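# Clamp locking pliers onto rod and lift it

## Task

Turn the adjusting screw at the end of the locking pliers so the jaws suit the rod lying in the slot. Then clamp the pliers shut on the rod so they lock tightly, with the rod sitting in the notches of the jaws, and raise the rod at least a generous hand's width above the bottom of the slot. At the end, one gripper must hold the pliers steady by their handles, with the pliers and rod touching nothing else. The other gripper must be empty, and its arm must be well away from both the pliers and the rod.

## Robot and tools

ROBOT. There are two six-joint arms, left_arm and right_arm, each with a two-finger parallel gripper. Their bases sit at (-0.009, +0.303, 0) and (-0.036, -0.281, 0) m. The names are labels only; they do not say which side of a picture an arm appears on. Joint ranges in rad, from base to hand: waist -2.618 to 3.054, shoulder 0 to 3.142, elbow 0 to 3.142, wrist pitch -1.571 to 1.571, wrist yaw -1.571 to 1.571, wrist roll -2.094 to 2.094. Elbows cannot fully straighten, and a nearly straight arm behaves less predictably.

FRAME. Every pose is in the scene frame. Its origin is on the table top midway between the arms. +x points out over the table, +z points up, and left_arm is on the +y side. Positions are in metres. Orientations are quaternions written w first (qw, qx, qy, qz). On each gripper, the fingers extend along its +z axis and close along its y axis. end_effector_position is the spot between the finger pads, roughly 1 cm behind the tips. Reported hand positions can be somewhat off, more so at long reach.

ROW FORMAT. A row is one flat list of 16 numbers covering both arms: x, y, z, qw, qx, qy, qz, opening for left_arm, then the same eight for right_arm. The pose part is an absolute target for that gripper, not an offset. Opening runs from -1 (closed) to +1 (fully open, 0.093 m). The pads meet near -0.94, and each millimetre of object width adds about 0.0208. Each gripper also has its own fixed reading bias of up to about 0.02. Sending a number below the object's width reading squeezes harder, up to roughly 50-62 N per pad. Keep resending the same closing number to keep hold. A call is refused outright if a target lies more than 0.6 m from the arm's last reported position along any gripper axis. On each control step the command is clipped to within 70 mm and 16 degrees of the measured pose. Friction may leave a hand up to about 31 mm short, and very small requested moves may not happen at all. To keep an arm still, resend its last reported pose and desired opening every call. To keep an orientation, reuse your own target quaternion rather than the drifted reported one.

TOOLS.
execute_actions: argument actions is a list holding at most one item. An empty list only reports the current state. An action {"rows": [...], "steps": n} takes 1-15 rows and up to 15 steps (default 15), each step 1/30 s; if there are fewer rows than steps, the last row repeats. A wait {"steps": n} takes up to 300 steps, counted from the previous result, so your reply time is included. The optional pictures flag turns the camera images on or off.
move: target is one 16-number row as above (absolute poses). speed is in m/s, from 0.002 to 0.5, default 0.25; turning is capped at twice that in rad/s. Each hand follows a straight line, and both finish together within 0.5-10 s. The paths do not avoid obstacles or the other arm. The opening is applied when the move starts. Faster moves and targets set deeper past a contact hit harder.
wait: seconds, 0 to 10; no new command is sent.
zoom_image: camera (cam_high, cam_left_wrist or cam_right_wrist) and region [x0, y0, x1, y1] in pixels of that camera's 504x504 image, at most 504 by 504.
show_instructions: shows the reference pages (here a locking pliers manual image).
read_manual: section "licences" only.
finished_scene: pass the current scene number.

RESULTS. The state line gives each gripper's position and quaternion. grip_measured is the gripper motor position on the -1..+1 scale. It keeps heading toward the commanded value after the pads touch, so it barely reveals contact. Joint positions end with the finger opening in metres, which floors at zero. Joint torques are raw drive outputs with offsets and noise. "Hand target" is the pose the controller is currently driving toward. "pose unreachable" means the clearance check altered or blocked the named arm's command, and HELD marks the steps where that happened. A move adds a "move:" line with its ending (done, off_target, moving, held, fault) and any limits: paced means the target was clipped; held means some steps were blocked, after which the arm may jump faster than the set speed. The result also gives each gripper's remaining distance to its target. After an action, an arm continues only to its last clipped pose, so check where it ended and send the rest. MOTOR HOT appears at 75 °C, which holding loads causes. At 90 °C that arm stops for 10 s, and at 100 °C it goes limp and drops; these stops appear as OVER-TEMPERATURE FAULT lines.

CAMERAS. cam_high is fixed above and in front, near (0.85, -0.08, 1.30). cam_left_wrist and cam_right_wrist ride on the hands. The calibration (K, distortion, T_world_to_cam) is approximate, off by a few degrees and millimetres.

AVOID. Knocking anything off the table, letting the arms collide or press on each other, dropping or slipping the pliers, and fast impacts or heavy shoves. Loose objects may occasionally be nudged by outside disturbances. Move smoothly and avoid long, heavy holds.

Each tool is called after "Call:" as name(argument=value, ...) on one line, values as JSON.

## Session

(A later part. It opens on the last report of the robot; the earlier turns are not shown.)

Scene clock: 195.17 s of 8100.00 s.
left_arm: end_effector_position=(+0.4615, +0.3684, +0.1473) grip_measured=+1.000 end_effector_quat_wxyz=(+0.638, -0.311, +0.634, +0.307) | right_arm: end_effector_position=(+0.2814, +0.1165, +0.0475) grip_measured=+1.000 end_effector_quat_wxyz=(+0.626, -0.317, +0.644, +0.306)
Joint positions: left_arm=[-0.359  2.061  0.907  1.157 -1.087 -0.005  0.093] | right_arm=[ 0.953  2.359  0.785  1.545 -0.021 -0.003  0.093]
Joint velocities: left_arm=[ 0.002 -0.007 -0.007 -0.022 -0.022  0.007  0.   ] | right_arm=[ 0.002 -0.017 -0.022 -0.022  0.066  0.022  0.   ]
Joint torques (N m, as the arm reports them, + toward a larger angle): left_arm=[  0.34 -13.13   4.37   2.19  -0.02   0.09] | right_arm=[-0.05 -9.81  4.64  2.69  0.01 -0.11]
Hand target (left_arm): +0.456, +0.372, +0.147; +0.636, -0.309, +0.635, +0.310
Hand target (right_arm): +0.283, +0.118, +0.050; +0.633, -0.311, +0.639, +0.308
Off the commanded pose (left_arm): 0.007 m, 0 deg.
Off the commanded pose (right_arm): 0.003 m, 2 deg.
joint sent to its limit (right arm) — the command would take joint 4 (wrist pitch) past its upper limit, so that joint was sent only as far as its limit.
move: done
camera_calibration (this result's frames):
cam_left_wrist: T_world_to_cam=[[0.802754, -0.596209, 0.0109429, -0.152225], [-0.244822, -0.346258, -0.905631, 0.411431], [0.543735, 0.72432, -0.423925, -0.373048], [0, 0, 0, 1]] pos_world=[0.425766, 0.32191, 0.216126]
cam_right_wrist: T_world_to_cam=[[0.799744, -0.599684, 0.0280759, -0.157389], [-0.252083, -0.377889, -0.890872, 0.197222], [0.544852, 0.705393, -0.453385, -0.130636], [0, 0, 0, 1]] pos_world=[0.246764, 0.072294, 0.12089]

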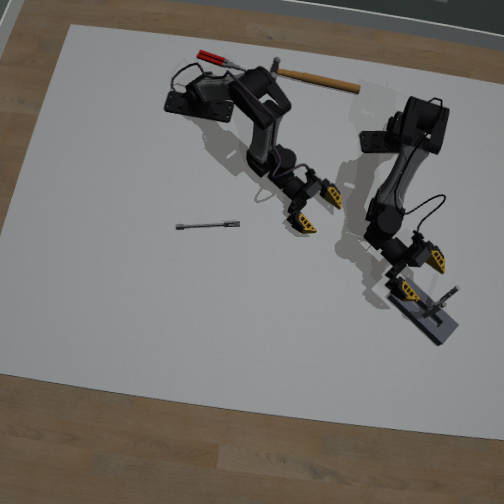

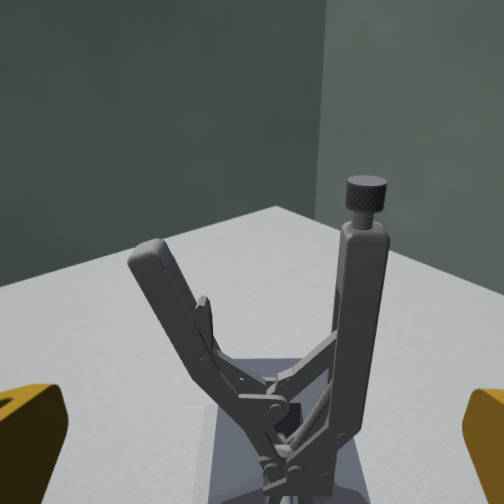

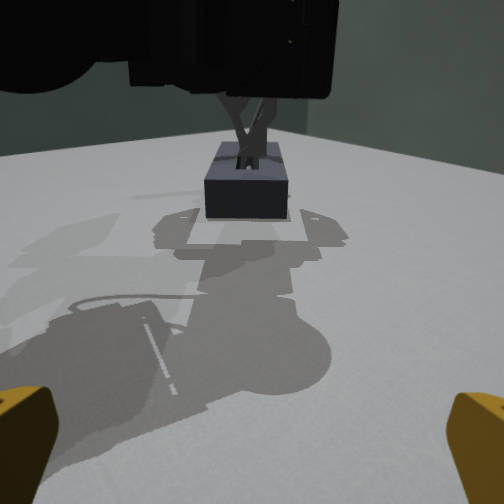

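Call:
move(target=[0.493,0.415,0.146,0.6358,-0.3094,0.6358,0.3094,1,0.283,0.118,0.05,0.6358,-0.3094,0.6358,0.3094,1], speed=0.05)

Scene clock: 201.77 s of 8100.00 s.
left_arm: end_effector_position=(+0.4864, +0.4130, +0.1499) grip_measured=+1.000 end_effector_quat_wxyz=(+0.640, -0.312, +0.631, +0.307) | right_arm: end_effector_position=(+0.2814, +0.1165, +0.0475) grip_measured=+1.000 end_effector_quat_wxyz=(+0.626, -0.317, +0.644, +0.306)
Joint positions: left_arm=[-0.235  2.109  0.999  1.124 -0.964 -0.001  0.093] | right_arm=[ 0.953  2.359  0.785  1.545 -0.021 -0.003  0.093]
Joint velocities: left_arm=[-0.012  0.002 -0.007  0.051  0.022 -0.051  0.   ] | right_arm=[ 0.007 -0.007  0.012 -0.066 -0.037 -0.022  0.   ]
Joint torques (N m, as the arm reports them, + toward a larger angle): left_arm=[  0.27 -10.67   9.75   2.05  -0.05   0.13] | right_arm=[-0.1  -9.8   4.64  2.68  0.   -0.1 ]
Hand target (left_arm): +0.492, +0.416, +0.147; +0.637, -0.308, +0.635, +0.311
Hand target (right_arm): +0.283, +0.118, +0.050; +0.633, -0.311, +0.639, +0.308
Off the commanded pose (left_arm): 0.008 m, 1 deg.
Off the commanded pose (right_arm): 0.003 m, 2 deg.
joint sent to its limit (right arm) — the command would take joint 4 (wrist pitch) past its upper limit, so that joint was sent only as far as its limit.
move: done
camera_calibration (this result's frames):
cam_left_wrist: T_world_to_cam=[[0.803346, -0.595303, 0.0158055, -0.147017], [-0.237353, -0.344417, -0.908317, 0.431344], [0.546168, 0.725942, -0.417983, -0.420568], [0, 0, 0, 1]] pos_world=[0.450187, 0.36635, 0.21833]
cam_right_wrist: T_world_to_cam=[[0.799744, -0.599684, 0.0280759, -0.157389], [-0.252083, -0.377889, -0.890872, 0.197222], [0.544852, 0.705393, -0.453385, -0.130636], [0, 0, 0, 1]] pos_world=[0.246764, 0.072294, 0.12089]

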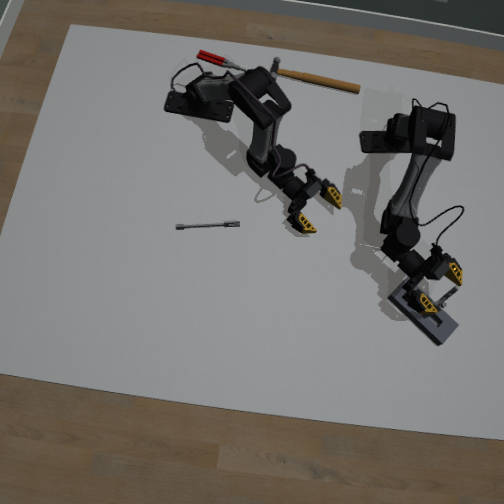

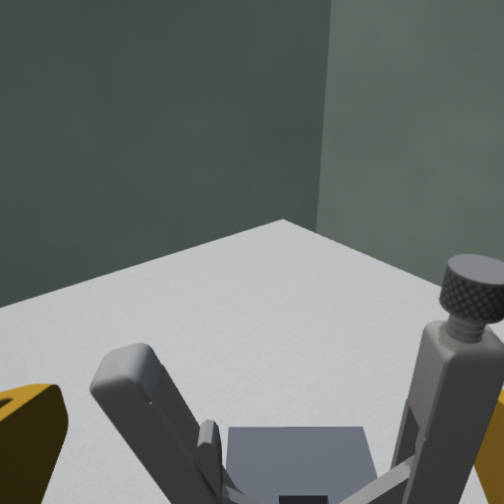

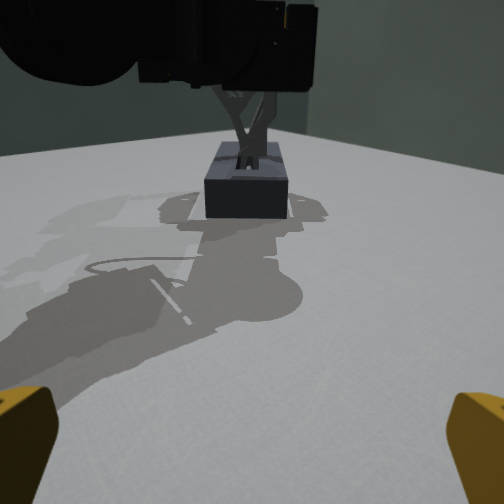

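Call:
execute_actions(actions=[{"rows":[[0.496,0.414,0.144,0.6358,-0.3094,0.6358,0.3094,0.9,0.283,0.118,0.05,0.6358,-0.3094,0.6358,0.3094,1],[0.498,0.413,0.144,0.6358,-0.3094,0.6358,0.3094,0.85,0.283,0.118,0.05,0.6358,-0.3094,0.6358,0.3094,1],[0.500,0.412,0.144,0.6358,-0.3094,0.6358,0.3094,0.8,0.283,0.118,0.05,0.6358,-0.3094,0.6358,0.3094,1],[0.501,0.412,0.144,0.6358,-0.3094,0.6358,0.3094,0.75,0.283,0.118,0.05,0.6358,-0.3094,0.6358,0.3094,1],[0.502,0.411,0.144,0.6358,-0.3094,0.6358,0.3094,0.7,0.283,0.118,0.05,0.6358,-0.3094,0.6358,0.3094,1],[0.503,0.411,0.144,0.6358,-0.3094,0.6358,0.3094,0.65,0.283,0.118,0.05,0.6358,-0.3094,0.6358,0.3094,1],[0.504,0.410,0.144,0.6358,-0.3094,0.6358,0.3094,0.6,0.283,0.118,0.05,0.6358,-0.3094,0.6358,0.3094,1],[0.504,0.410,0.144,0.6358,-0.3094,0.6358,0.3094,0.55,0.283,0.118,0.05,0.6358,-0.3094,0.6358,0.3094,1],[0.504,0.410,0.144,0.6358,-0.3094,0.6358,0.3094,0.5,0.283,0.118,0.05,0.6358,-0.3094,0.6358,0.3094,1]],"steps":15}])

Scene clock: 208.63 s of 8100.00 s.
left_arm: end_effector_position=(+0.4979, +0.4127, +0.1488) grip_measured=+0.510 end_effector_quat_wxyz=(+0.639, -0.313, +0.631, +0.308) | right_arm: end_effector_position=(+0.2814, +0.1165, +0.0475) grip_measured=+1.000 end_effector_quat_wxyz=(+0.626, -0.317, +0.644, +0.306)
Joint positions: left_arm=[-0.235  2.142  1.055  1.1   -0.968 -0.     0.07 ] | right_arm=[ 0.953  2.359  0.785  1.545 -0.021 -0.003  0.093]
Joint velocities: left_arm=[-0.007 -0.027  0.007 -0.007 -0.066 -0.007 -0.   ] | right_arm=[ 0.012 -0.007  0.012 -0.022  0.066  0.066  0.   ]
Joint torques (N m, as the arm reports them, + toward a larger angle): left_arm=[ -0.58 -10.87   9.8    2.    -0.1    0.01] | right_arm=[-0.08 -9.79  4.68  2.69 -0.01 -0.11]
Hand target (left_arm): +0.504, +0.410, +0.144; +0.636, -0.309, +0.636, +0.309
Hand target (right_arm): +0.283, +0.118, +0.050; +0.633, -0.311, +0.639, +0.308
Off the commanded pose (left_arm): 0.008 m, 1 deg.
Off the commanded pose (right_arm): 0.003 m, 2 deg.
joint sent to its limit (right arm) — the command would take joint 4 (wrist pitch) past its upper limit, so that joint was sent only as far as its limit.
Steps of this call (steps 1 to 191: nothing new was sent; steps 192 to 206: all 15 steps of this action). Readings (end_effector_position):
192: left_arm (+0.4872, +0.4128, +0.1495) | right_arm (+0.2814, +0.1165, +0.0475)
193: left_arm (+0.4887, +0.4127, +0.1496) | right_arm (+0.2814, +0.1165, +0.0475)
195: left_arm (+0.4927, +0.4124, +0.1491) | right_arm (+0.2814, +0.1165, +0.0475)
199: left_arm (+0.4969, +0.4126, +0.1486) | right_arm (+0.2814, +0.1165, +0.0475)
206: the state above
camera_calibration (this result's frames):
cam_left_wrist: T_world_to_cam=[[0.805415, -0.592544, 0.0141101, -0.158299], [-0.237754, -0.34479, -0.908071, 0.433262], [0.542937, 0.728019, -0.418578, -0.42618], [0, 0, 0, 1]] pos_world=[0.461895, 0.365852, 0.217277]
cam_right_wrist: T_world_to_cam=[[0.799744, -0.599684, 0.0280759, -0.157389], [-0.252083, -0.377889, -0.890872, 0.197222], [0.544852, 0.705393, -0.453385, -0.130636], [0, 0, 0, 1]] pos_world=[0.246764, 0.072294, 0.12089]

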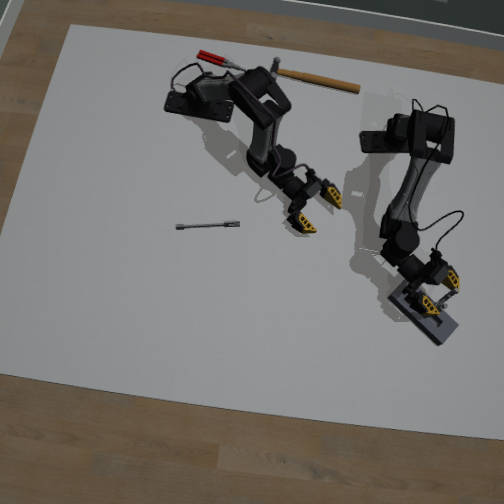

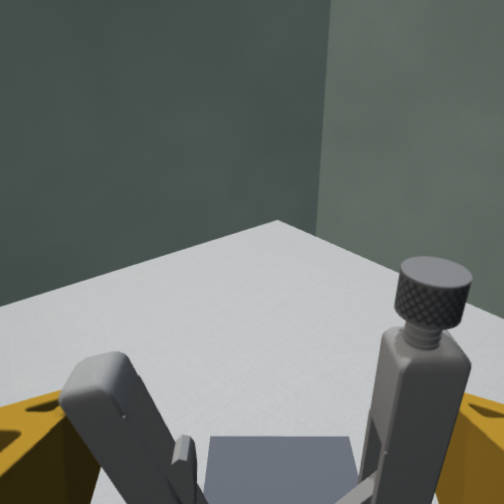

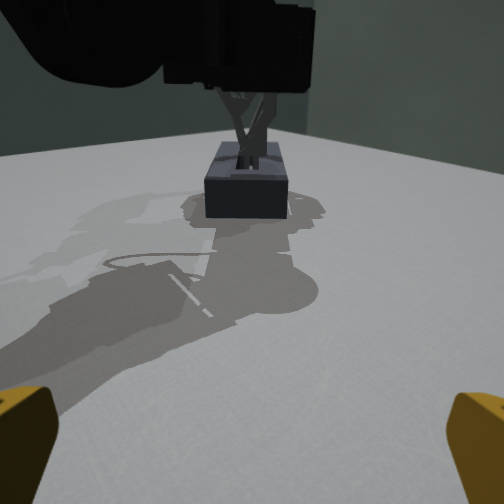

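Call:
execute_actions(actions=[{"rows":[[0.506,0.408,0.144,0.6358,-0.3094,0.6358,0.3094,0.46,0.283,0.118,0.05,0.6358,-0.3094,0.6358,0.3094,1],[0.507,0.407,0.144,0.6358,-0.3094,0.6358,0.3094,0.43,0.283,0.118,0.05,0.6358,-0.3094,0.6358,0.3094,1],[0.508,0.406,0.144,0.6358,-0.3094,0.6358,0.3094,0.4,0.283,0.118,0.05,0.6358,-0.3094,0.6358,0.3094,1]],"steps":15}])

Scene clock: 213.50 s of 8100.00 s.
left_arm: end_effector_position=(+0.4987, +0.4124, +0.1490) grip_measured=+0.419 end_effector_quat_wxyz=(+0.635, -0.317, +0.630, +0.316) | right_arm: end_effector_position=(+0.2814, +0.1165, +0.0475) grip_measured=+1.000 end_effector_quat_wxyz=(+0.626, -0.317, +0.644, +0.306)
Joint positions: left_arm=[-0.24   2.15   1.073  1.088 -0.992  0.004  0.065] | right_arm=[ 0.953  2.359  0.785  1.545 -0.021 -0.003  0.093]
Joint velocities: left_arm=[ 0.012 -0.002  0.007 -0.051  0.037 -0.037 -0.001] | right_arm=[ 0.007 -0.002 -0.017  0.037  0.022 -0.066  0.   ]
Joint torques (N m, as the arm reports them, + toward a larger angle): left_arm=[ -0.95 -10.73  10.14   2.01   0.04  -0.02] | right_arm=[-0.1  -9.79  4.69  2.68  0.   -0.1 ]
Hand target (left_arm): +0.508, +0.406, +0.144; +0.636, -0.310, +0.636, +0.309
Hand target (right_arm): +0.283, +0.118, +0.050; +0.633, -0.311, +0.639, +0.308
Off the commanded pose (left_arm): 0.012 m, 1 deg.
Off the commanded pose (right_arm): 0.003 m, 2 deg.
joint sent to its limit (right arm) — the command would take joint 4 (wrist pitch) past its upper limit, so that joint was sent only as far as its limit.
Steps of this call (steps 1 to 131: nothing new was sent; steps 132 to 146: all 15 steps of this action). Readings (end_effector_position):
132: left_arm (+0.4979, +0.4127, +0.1488) | right_arm (+0.2814, +0.1165, +0.0475)
133: left_arm (+0.4981, +0.4125, +0.1491) | right_arm (+0.2814, +0.1165, +0.0475)
135: left_arm (+0.4987, +0.4126, +0.1490) | right_arm (+0.2814, +0.1165, +0.0475)
139: left_arm (+0.4988, +0.4124, +0.1490) | right_arm (+0.2814, +0.1165, +0.0475)
146: the state above
camera_calibration (this result's frames):
cam_left_wrist: T_world_to_cam=[[0.816428, -0.577391, 0.00813437, -0.170016], [-0.236396, -0.347049, -0.907565, 0.433719], [0.526843, 0.739038, -0.419833, -0.42266], [0, 0, 0, 1]] pos_world=[0.46401, 0.364717, 0.217565]
cam_right_wrist: T_world_to_cam=[[0.799744, -0.599684, 0.0280759, -0.157389], [-0.252083, -0.377889, -0.890872, 0.197222], [0.544852, 0.705393, -0.453385, -0.130636], [0, 0, 0, 1]] pos_world=[0.246764, 0.072294, 0.12089]

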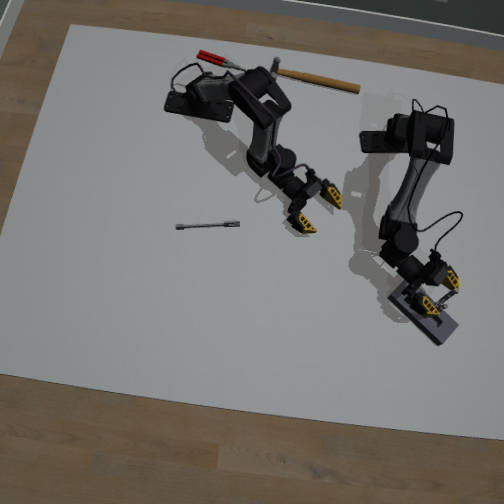

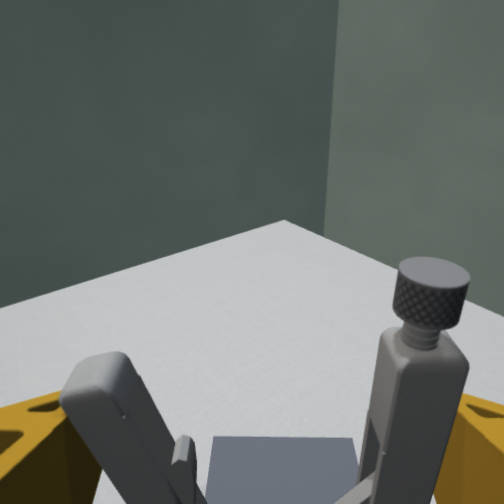

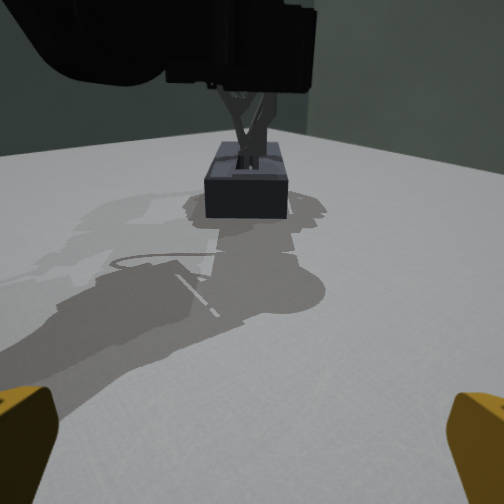

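Call:
move(target=[0.496,0.413,0.15,0.6358,-0.3094,0.6358,0.3094,1,0.283,0.118,0.05,0.6358,-0.3094,0.6358,0.3094,1], speed=0.03)

Call:
move(target=[0.496,0.413,0.235,0.6358,-0.3094,0.6358,0.3094,1,0.283,0.118,0.05,0.6358,-0.3094,0.6358,0.3094,1], speed=0.1)

Call:
move(target=[0.519,0.393,0.225,0.4532,0.366,0.7849,-0.2113,-0.4,0.283,0.118,0.05,0.6358,-0.3094,0.6358,0.3094,1], speed=0.3)

Scene clock: 232.57 s of 8100.00 s.
left_arm: end_effector_position=(+0.5008, +0.4105, +0.1535) grip_measured=+1.000 end_effector_quat_wxyz=(+0.641, -0.313, +0.630, +0.309) | right_arm: end_effector_position=(+0.2814, +0.1165, +0.0475) grip_measured=+1.000 end_effector_quat_wxyz=(+0.626, -0.317, +0.644, +0.306)
Joint positions: left_arm=[-0.24   2.14   1.073  1.087 -0.973  0.005  0.093] | right_arm=[ 0.953  2.359  0.785  1.545 -0.021 -0.003  0.093]
Joint velocities: left_arm=[-0.002 -0.002 -0.022 -0.066  0.022 -0.066  0.   ] | right_arm=[-0.027 -0.007  0.012  0.007  0.007  0.007  0.   ]
Joint torques (N m, as the arm reports them, + toward a larger angle): left_arm=[  0.22 -14.33   4.97   2.15  -0.04   0.01] | right_arm=[-0.1  -9.78  4.68  2.69  0.01 -0.11]
Hand target (left_arm): +0.496, +0.413, +0.150; +0.636, -0.309, +0.636, +0.310
Hand target (right_arm): +0.283, +0.118, +0.050; +0.633, -0.311, +0.639, +0.308
Off the commanded pose (left_arm): 0.007 m, 1 deg.
Off the commanded pose (right_arm): 0.003 m, 2 deg.
joint sent to its limit (right arm) — the command would take joint 4 (wrist pitch) past its upper limit, so that joint was sent only as far as its limit.
move: done
camera_calibration (this result's frames):
cam_left_wrist: T_world_to_cam=[[0.805405, -0.592544, 0.0146454, -0.162152], [-0.235416, -0.342466, -0.909558, 0.435586], [0.543969, 0.729115, -0.415318, -0.425704], [0, 0, 0, 1]] pos_world=[0.464712, 0.363478, 0.221763]
cam_right_wrist: T_world_to_cam=[[0.799744, -0.599684, 0.0280759, -0.157389], [-0.252083, -0.377889, -0.890872, 0.197222], [0.544852, 0.705393, -0.453385, -0.130636], [0, 0, 0, 1]] pos_world=[0.246764, 0.072294, 0.12089]

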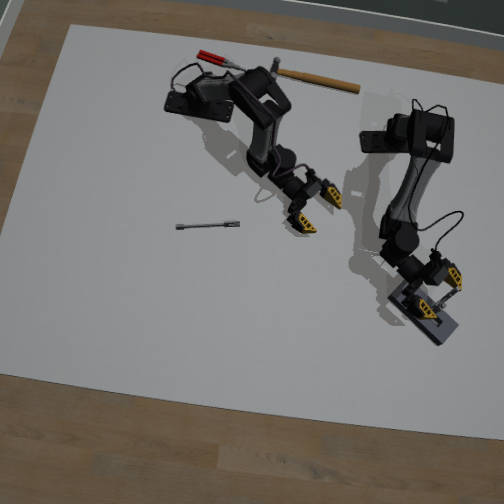

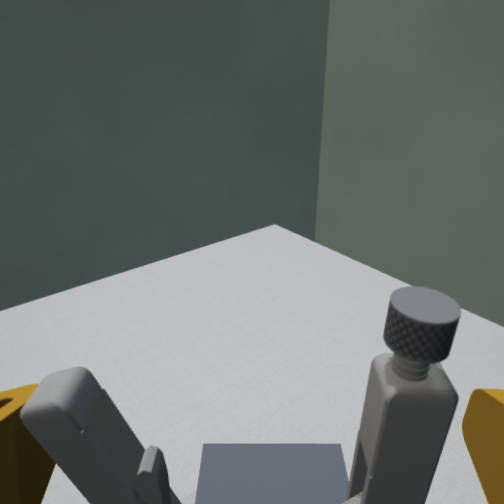

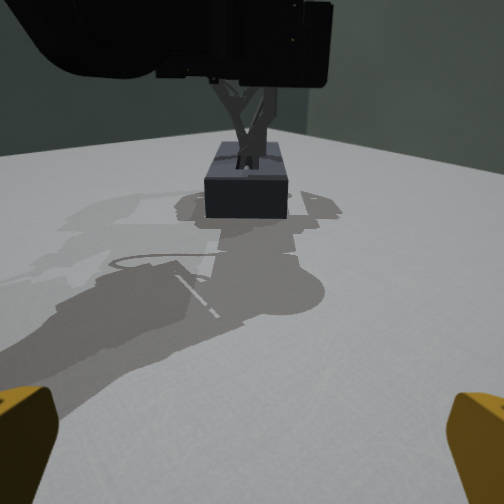

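Scene clock: 234.00 s of 8100.00 s.
left_arm: end_effector_position=(+0.4927, +0.4106, +0.2261) grip_measured=+1.000 end_effector_quat_wxyz=(+0.631, -0.305, +0.641, +0.313) | right_arm: end_effector_position=(+0.2814, +0.1165, +0.0475) grip_measured=+1.000 end_effector_quat_wxyz=(+0.626, -0.317, +0.644, +0.306)
Joint positions: left_arm=[-0.24   1.919  1.122  0.783 -0.968  0.005  0.093] | right_arm=[ 0.953  2.359  0.785  1.545 -0.021 -0.003  0.093]
Joint velocities: left_arm=[ 0.007 -0.002  0.007 -0.095  0.022  0.022  0.   ] | right_arm=[ 0.007 -0.007  0.002 -0.007  0.095  0.007  0.   ]
Joint torques (N m, as the arm reports them, + toward a larger angle): left_arm=[  0.23 -12.62  10.97   2.06  -0.06  -0.03] | right_arm=[-0.09 -9.8   4.63  2.68  0.01 -0.09]
Hand target (left_arm): +0.495, +0.413, +0.235; +0.636, -0.309, +0.636, +0.310
Hand target (right_arm): +0.283, +0.118, +0.050; +0.633, -0.311, +0.639, +0.308
Off the commanded pose (left_arm): 0.010 m, 1 deg.
Off the commanded pose (right_arm): 0.003 m, 2 deg.
joint sent to its limit (right arm) — the command would take joint 4 (wrist pitch) past its upper limit, so that joint was sent only as far as its limit.
move: done
camera_calibration (this result's frames):
cam_left_wrist: T_world_to_cam=[[0.802707, -0.596227, -0.0132476, -0.147467], [-0.266979, -0.339396, -0.90196, 0.512242], [0.533277, 0.727546, -0.431616, -0.381618], [0, 0, 0, 1]] pos_world=[0.458639, 0.363574, 0.295356]
cam_right_wrist: T_world_to_cam=[[0.799744, -0.599684, 0.0280759, -0.157389], [-0.252083, -0.377889, -0.890872, 0.197222], [0.544852, 0.705393, -0.453385, -0.130636], [0, 0, 0, 1]] pos_world=[0.246764, 0.072294, 0.12089]

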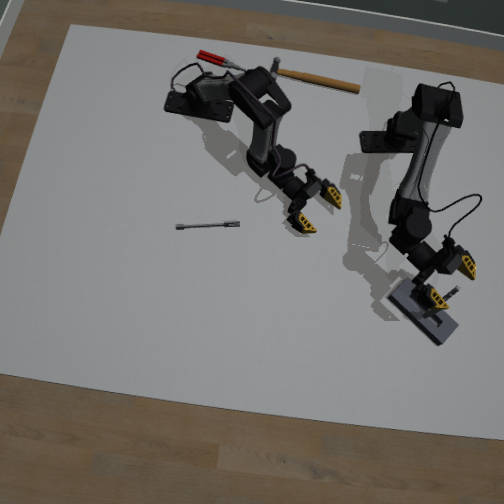

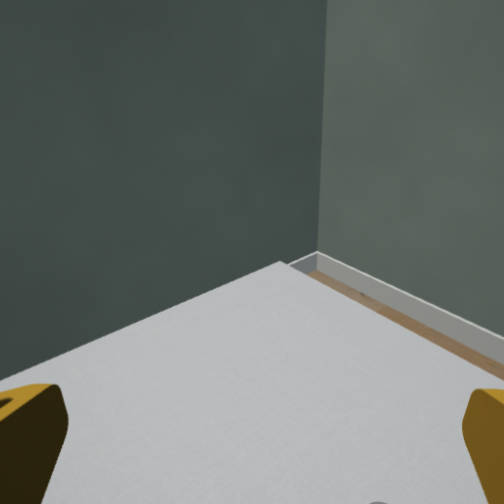

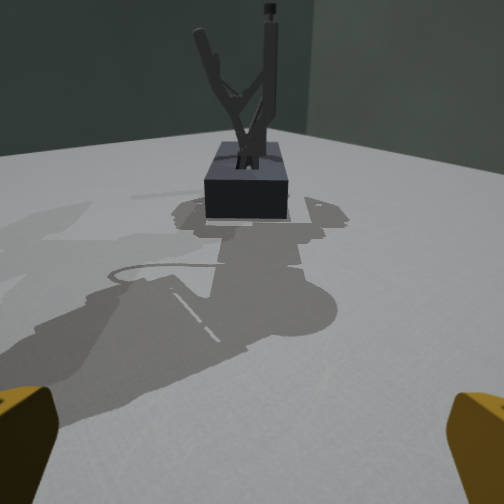

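Scene clock: 238.10 s of 8100.00 s.
left_arm: end_effector_position=(+0.5196, +0.3903, +0.2258) grip_measured=-0.399 end_effector_quat_wxyz=(+0.458, +0.374, +0.781, -0.202) | right_arm: end_effector_position=(+0.2814, +0.1165, +0.0475) grip_measured=+1.000 end_effector_quat_wxyz=(+0.626, -0.317, +0.644, +0.306)
Joint positions: left_arm=[ 0.251  2.332  2.381 -1.169  0.983  1.076  0.026] | right_arm=[ 0.953  2.359  0.785  1.545 -0.021 -0.003  0.093]
Joint velocities: left_arm=[-0.017 -0.012  0.012 -0.095 -0.037 -0.022  0.   ] | right_arm=[-0.007 -0.012 -0.002  0.022  0.022  0.037  0.   ]
Joint torques (N m, as the arm reports them, + toward a larger angle): left_arm=[  0.19 -13.94  11.33   1.1    0.54   0.14] | right_arm=[-0.08 -9.82  4.67  2.69  0.   -0.1 ]
Hand target (left_arm): +0.520, +0.394, +0.223; +0.458, +0.373, +0.781, -0.203
Hand target (right_arm): +0.283, +0.118, +0.050; +0.633, -0.311, +0.639, +0.308
Off the commanded pose (left_arm): 0.003 m, 2 deg.
Off the commanded pose (right_arm): 0.003 m, 2 deg.
joint sent to its limit (right arm) — the command would take joint 4 (wrist pitch) past its upper limit, so that joint was sent only as far as its limit.
move: done
camera_calibration (this result's frames):
cam_left_wrist: T_world_to_cam=[[-0.751835, -0.658223, -0.0385649, 0.656481], [-0.523338, 0.631299, -0.572345, 0.192206], [0.401077, -0.410126, -0.819106, 0.218909], [0, 0, 0, 1]] pos_world=[0.506354, 0.400552, 0.314635]
cam_right_wrist: T_world_to_cam=[[0.799744, -0.599684, 0.0280759, -0.157389], [-0.252083, -0.377889, -0.890872, 0.197222], [0.544852, 0.705393, -0.453385, -0.130636], [0, 0, 0, 1]] pos_world=[0.246764, 0.072294, 0.12089]

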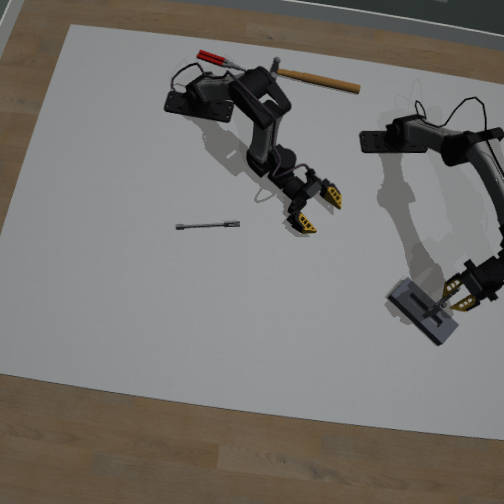

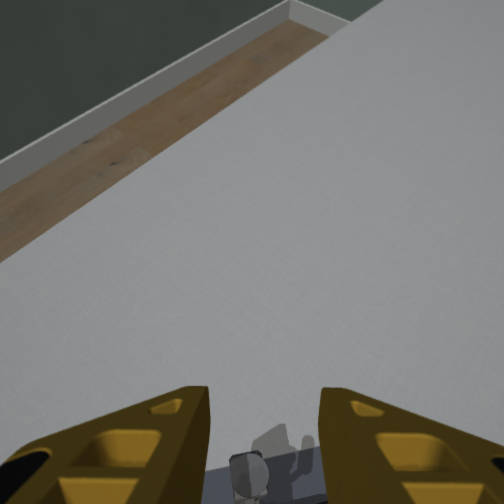

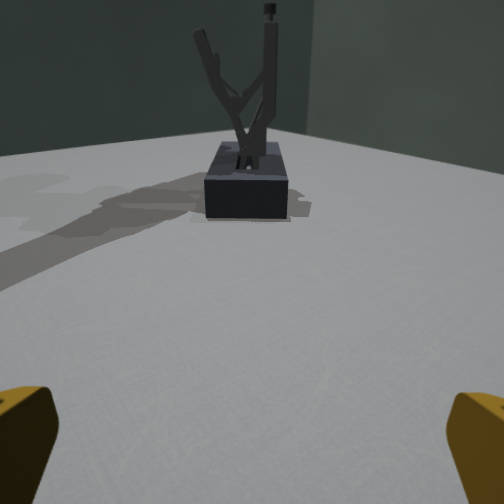

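Call:
move(target=[0.522,0.395,0.19,0.4532,0.366,0.7849,-0.2113,-0.4,0.283,0.118,0.05,0.6358,-0.3094,0.6358,0.3094,1], speed=0.05)

Scene clock: 241.37 s of 8100.00 s.
left_arm: end_effector_position=(+0.5239, +0.3922, +0.1996) grip_measured=-0.399 end_effector_quat_wxyz=(+0.456, +0.373, +0.782, -0.204) | right_arm: end_effector_position=(+0.2814, +0.1165, +0.0475) grip_measured=+1.000 end_effector_quat_wxyz=(+0.626, -0.317, +0.644, +0.306)
Joint positions: left_arm=[ 0.251  2.332  2.277 -1.074  0.984  1.079  0.026] | right_arm=[ 0.953  2.359  0.785  1.545 -0.021 -0.003  0.093]
Joint velocities: left_arm=[ 0.007 -0.002 -0.007  0.007  0.037  0.066 -0.   ] | right_arm=[ 0.002 -0.002  0.002 -0.037 -0.037 -0.051  0.   ]
Joint torques (N m, as the arm reports them, + toward a larger angle): left_arm=[  0.21 -15.53   6.22   1.26   0.58   0.02] | right_arm=[-0.09 -9.83  4.64  2.69  0.   -0.1 ]
Hand target (left_arm): +0.522, +0.395, +0.190; +0.453, +0.366, +0.785, -0.212
Hand target (right_arm): +0.283, +0.118, +0.050; +0.633, -0.311, +0.639, +0.308
Off the commanded pose (left_arm): 0.010 m, 1 deg.
Off the commanded pose (right_arm): 0.003 m, 2 deg.
joint sent to its limit (right arm) — the command would take joint 4 (wrist pitch) past its upper limit, so that joint was sent only as far as its limit.
move: done
camera_calibration (this result's frames):
cam_left_wrist: T_world_to_cam=[[-0.75293, -0.657337, -0.031681, 0.658882], [-0.52633, 0.630372, -0.57062, 0.179832], [0.395061, -0.412963, -0.820603, 0.201038], [0, 0, 0, 1]] pos_world=[0.511321, 0.402768, 0.288462]
cam_right_wrist: T_world_to_cam=[[0.799744, -0.599684, 0.0280759, -0.157389], [-0.252083, -0.377889, -0.890872, 0.197222], [0.544852, 0.705393, -0.453385, -0.130636], [0, 0, 0, 1]] pos_world=[0.246764, 0.072294, 0.12089]

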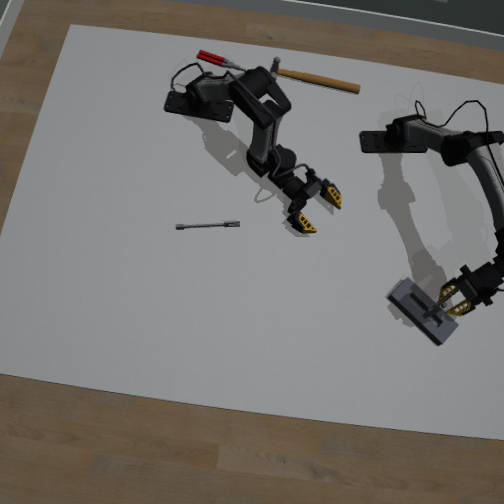

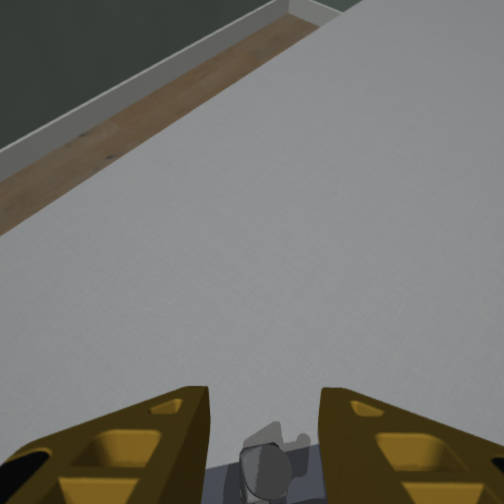

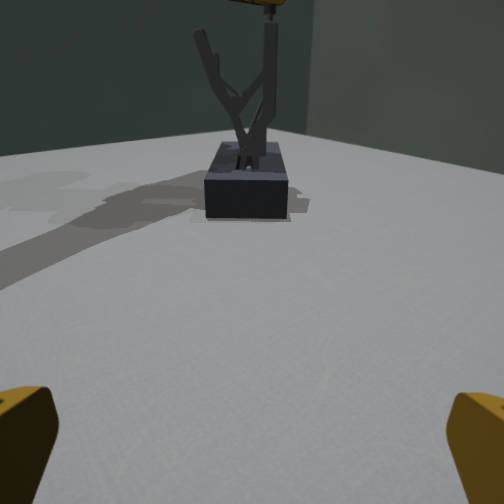

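Call:
move(target=[0.519,0.400,0.178,0.4532,0.366,0.7849,-0.2113,-0.4,0.283,0.118,0.10,0.6358,-0.3094,0.6358,0.3094,1], speed=0.04)

Call:
zoom_image(camera="cam_right_wrist", region=[190,0,350,160])

Scene clock: 247.17 s of 8100.00 s.
left_arm: end_effector_position=(+0.5218, +0.3968, +0.1842) grip_measured=-0.399 end_effector_quat_wxyz=(+0.453, +0.369, +0.784, -0.208) | right_arm: end_effector_position=(+0.2855, +0.1215, +0.0980) grip_measured=+1.000 end_effector_quat_wxyz=(+0.639, -0.311, +0.631, +0.311)
Joint positions: left_arm=[ 0.262  2.332  2.219 -1.04   0.988  1.09   0.026] | right_arm=[ 0.953  2.195  0.785  1.42  -0.02  -0.003  0.093]
Joint velocities: left_arm=[ 0.002 -0.002 -0.007 -0.022  0.007 -0.007 -0.001] | right_arm=[-0.017 -0.012 -0.007 -0.11   0.007 -0.051  0.   ]
Joint torques (N m, as the arm reports them, + toward a larger angle): left_arm=[  0.36 -16.41   6.33   1.22   0.57   0.15] | right_arm=[ -0.08 -12.52   3.45   2.26   0.02  -0.1 ]
Hand target (left_arm): +0.519, +0.400, +0.178; +0.453, +0.366, +0.785, -0.212
Hand target (right_arm): +0.283, +0.118, +0.100; +0.636, -0.309, +0.636, +0.309
Off the commanded pose (left_arm): 0.008 m, 1 deg.
Off the commanded pose (right_arm): 0.005 m, 1 deg.
move: done
camera_calibration (this result's frames):
cam_left_wrist: T_world_to_cam=[[-0.751396, -0.659579, -0.0189737, 0.657538], [-0.534628, 0.625401, -0.568371, 0.172978], [0.386752, -0.416928, -0.822553, 0.197411], [0, 0, 0, 1]] pos_world=[0.510201, 0.407823, 0.273173]
cam_right_wrist: T_world_to_cam=[[0.798811, -0.60086, 0.0294833, -0.158838], [-0.230207, -0.350591, -0.907794, 0.237263], [0.555794, 0.718369, -0.418378, -0.121578], [0, 0, 0, 1]] pos_world=[0.249073, 0.0750808, 0.169204]

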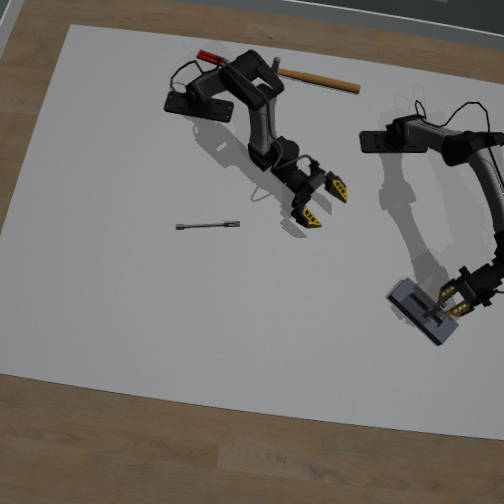

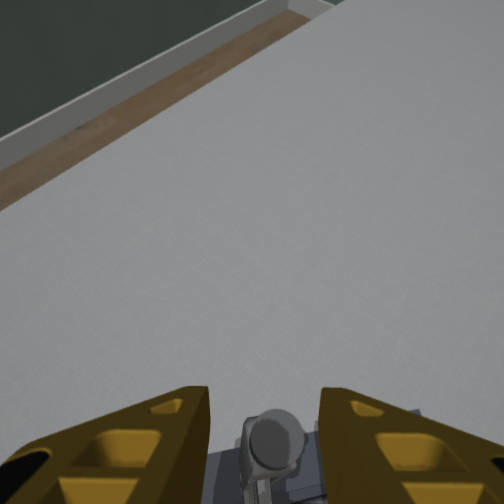

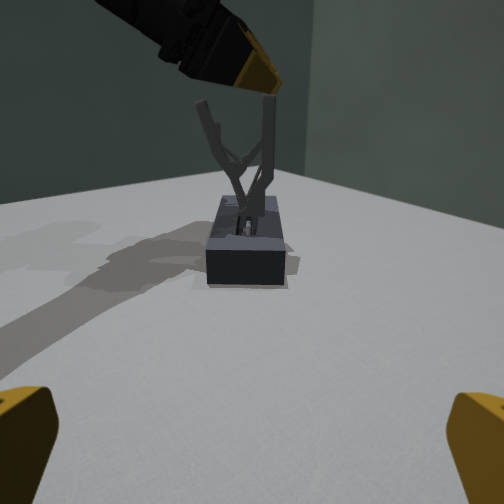

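Region (190, 0, 350, 160) of cam_right_wrist's 504x504 image, scaled by 3.150, with more detail than that image has.

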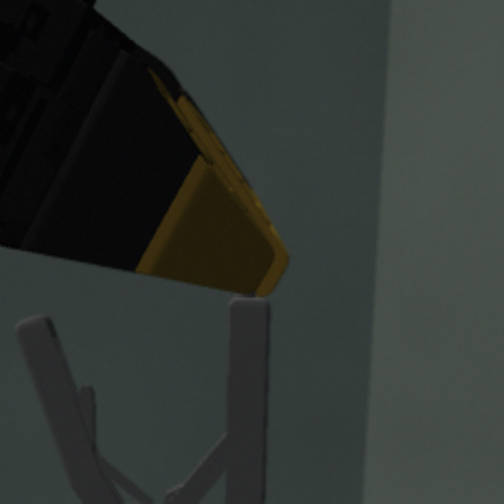

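Call:
move(target=[0.518,0.398,0.179,0.4532,0.366,0.7849,-0.2113,-0.85,0.283,0.118,0.10,0.6358,-0.3094,0.6358,0.3094,1], speed=0.02)

Call:
move(target=[0.519,0.396,0.183,0.4096,-0.4967,0.7094,0.2868,-0.85,0.283,0.118,0.10,0.6358,-0.3094,0.6358,0.3094,1], speed=0.25)

Call:
zoom_image(camera="cam_right_wrist", region=[170,60,370,260])

Scene clock: 252.10 s of 8100.00 s.
left_arm: end_effector_position=(+0.5221, +0.3963, +0.1841) grip_measured=-0.835 end_effector_quat_wxyz=(+0.456, +0.371, +0.782, -0.208) | right_arm: end_effector_position=(+0.2855, +0.1215, +0.0966) grip_measured=+1.000 end_effector_quat_wxyz=(+0.637, -0.311, +0.633, +0.311)
Joint positions: left_arm=[ 0.262  2.327  2.206 -1.024  0.993  1.091  0.005] | right_arm=[ 0.953  2.195  0.785  1.414 -0.02  -0.003  0.093]
Joint velocities: left_arm=[-0.007  0.002 -0.022  0.051  0.007 -0.022 -0.001] | right_arm=[ 0.002 -0.007 -0.002 -0.081  0.051 -0.022  0.   ]
Joint torques (N m, as the arm reports them, + toward a larger angle): left_arm=[  0.14 -16.91   5.97   1.2    0.52   0.04] | right_arm=[ -0.15 -12.87   3.27   2.33  -0.01  -0.11]
Hand target (left_arm): +0.518, +0.398, +0.179; +0.453, +0.366, +0.785, -0.212
Hand target (right_arm): +0.283, +0.118, +0.100; +0.636, -0.309, +0.636, +0.309
Off the commanded pose (left_arm): 0.007 m, 1 deg.
Off the commanded pose (right_arm): 0.005 m, 0 deg.
move: done
camera_calibration (this result's frames):
cam_left_wrist: T_world_to_cam=[[-0.752876, -0.657708, -0.0244517, 0.658461], [-0.528082, 0.625833, -0.573988, 0.170798], [0.39282, -0.419229, -0.818498, 0.19404], [0, 0, 0, 1]] pos_world=[0.509712, 0.407532, 0.272958]
cam_right_wrist: T_world_to_cam=[[0.798916, -0.600729, 0.0292807, -0.158824], [-0.23347, -0.354624, -0.905391, 0.237198], [0.554278, 0.716496, -0.423567, -0.121005], [0, 0, 0, 1]] pos_world=[0.249336, 0.075406, 0.168153]

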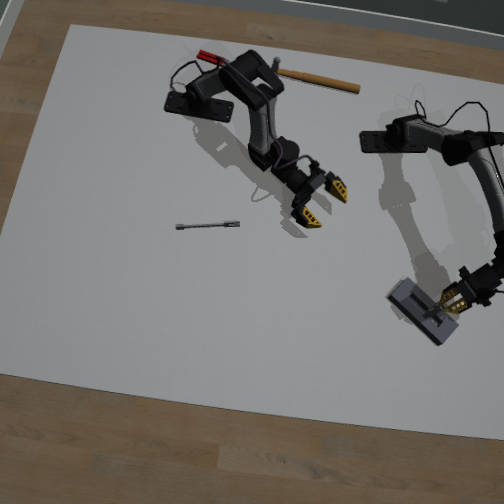

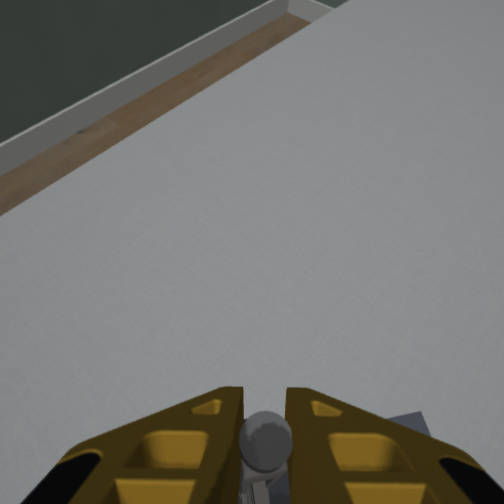

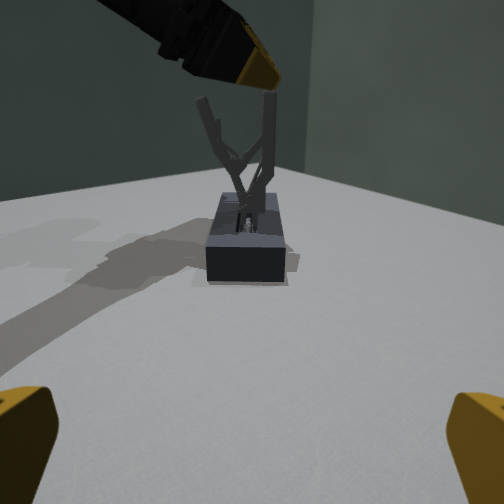

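Scene clock: 257.07 s of 8100.00 s.
left_arm: end_effector_position=(+0.5199, +0.3975, +0.1840) grip_measured=-0.835 end_effector_quat_wxyz=(+0.402, -0.502, +0.715, +0.275) | right_arm: end_effector_position=(+0.2855, +0.1215, +0.0966) grip_measured=+1.000 end_effector_quat_wxyz=(+0.637, -0.311, +0.633, +0.311)
Joint positions: left_arm=[-0.26   2.322  2.215 -1.049 -0.96  -1.09   0.005] | right_arm=[ 0.953  2.195  0.785  1.414 -0.02  -0.003  0.093]
Joint velocities: left_arm=[ 0.002 -0.002  0.012 -0.037 -0.051 -0.007 -0.001] | right_arm=[-0.002 -0.012 -0.007  0.037  0.007 -0.051  0.   ]
Joint torques (N m, as the arm reports them, + toward a larger angle): left_arm=[ -0.92 -14.42  11.21   0.88  -0.85   0.03] | right_arm=[ -0.12 -12.88   3.28   2.33  -0.01  -0.1 ]
Hand target (left_arm): +0.520, +0.394, +0.182; +0.399, -0.497, +0.716, +0.283
Hand target (right_arm): +0.283, +0.118, +0.100; +0.636, -0.309, +0.636, +0.309
Off the commanded pose (left_arm): 0.002 m, 2 deg.
Off the commanded pose (right_arm): 0.005 m, 0 deg.
move: done
camera_calibration (this result's frames):
cam_left_wrist: T_world_to_cam=[[0.946783, -0.321871, -0.000742696, -0.363882], [-0.269858, -0.792527, -0.54688, 0.593355], [0.175436, 0.517977, -0.837211, -0.0607705], [0, 0, 0, 1]] pos_world=[0.515301, 0.384604, 0.273346]
cam_right_wrist: T_world_to_cam=[[0.798916, -0.600729, 0.0292807, -0.158824], [-0.23347, -0.354624, -0.905391, 0.237198], [0.554278, 0.716496, -0.423567, -0.121005], [0, 0, 0, 1]] pos_world=[0.249336, 0.075406, 0.168153]

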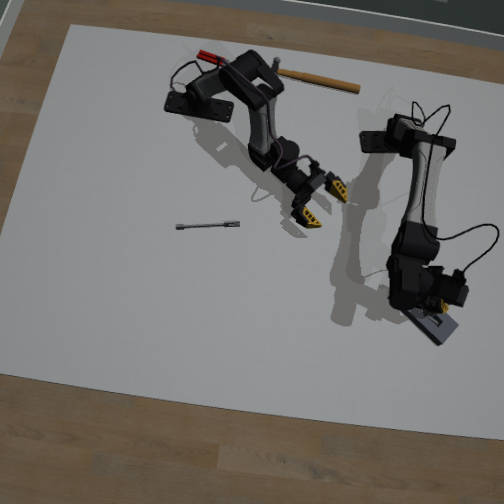

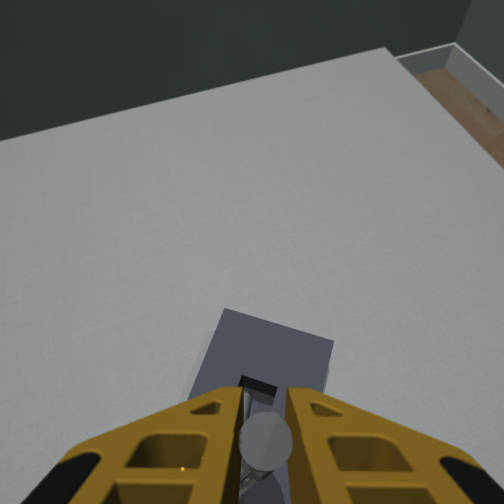

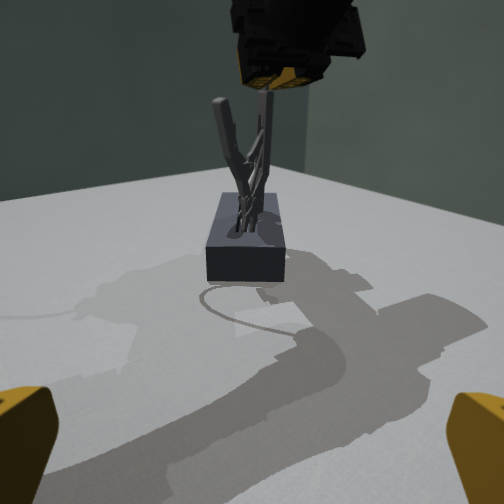

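Region (170, 60, 370, 260) of cam_right_wrist's 504x504 image, scaled by 2.520, with more detail than that image has.

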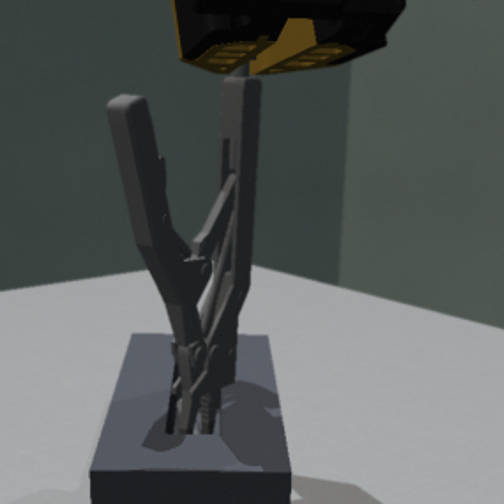

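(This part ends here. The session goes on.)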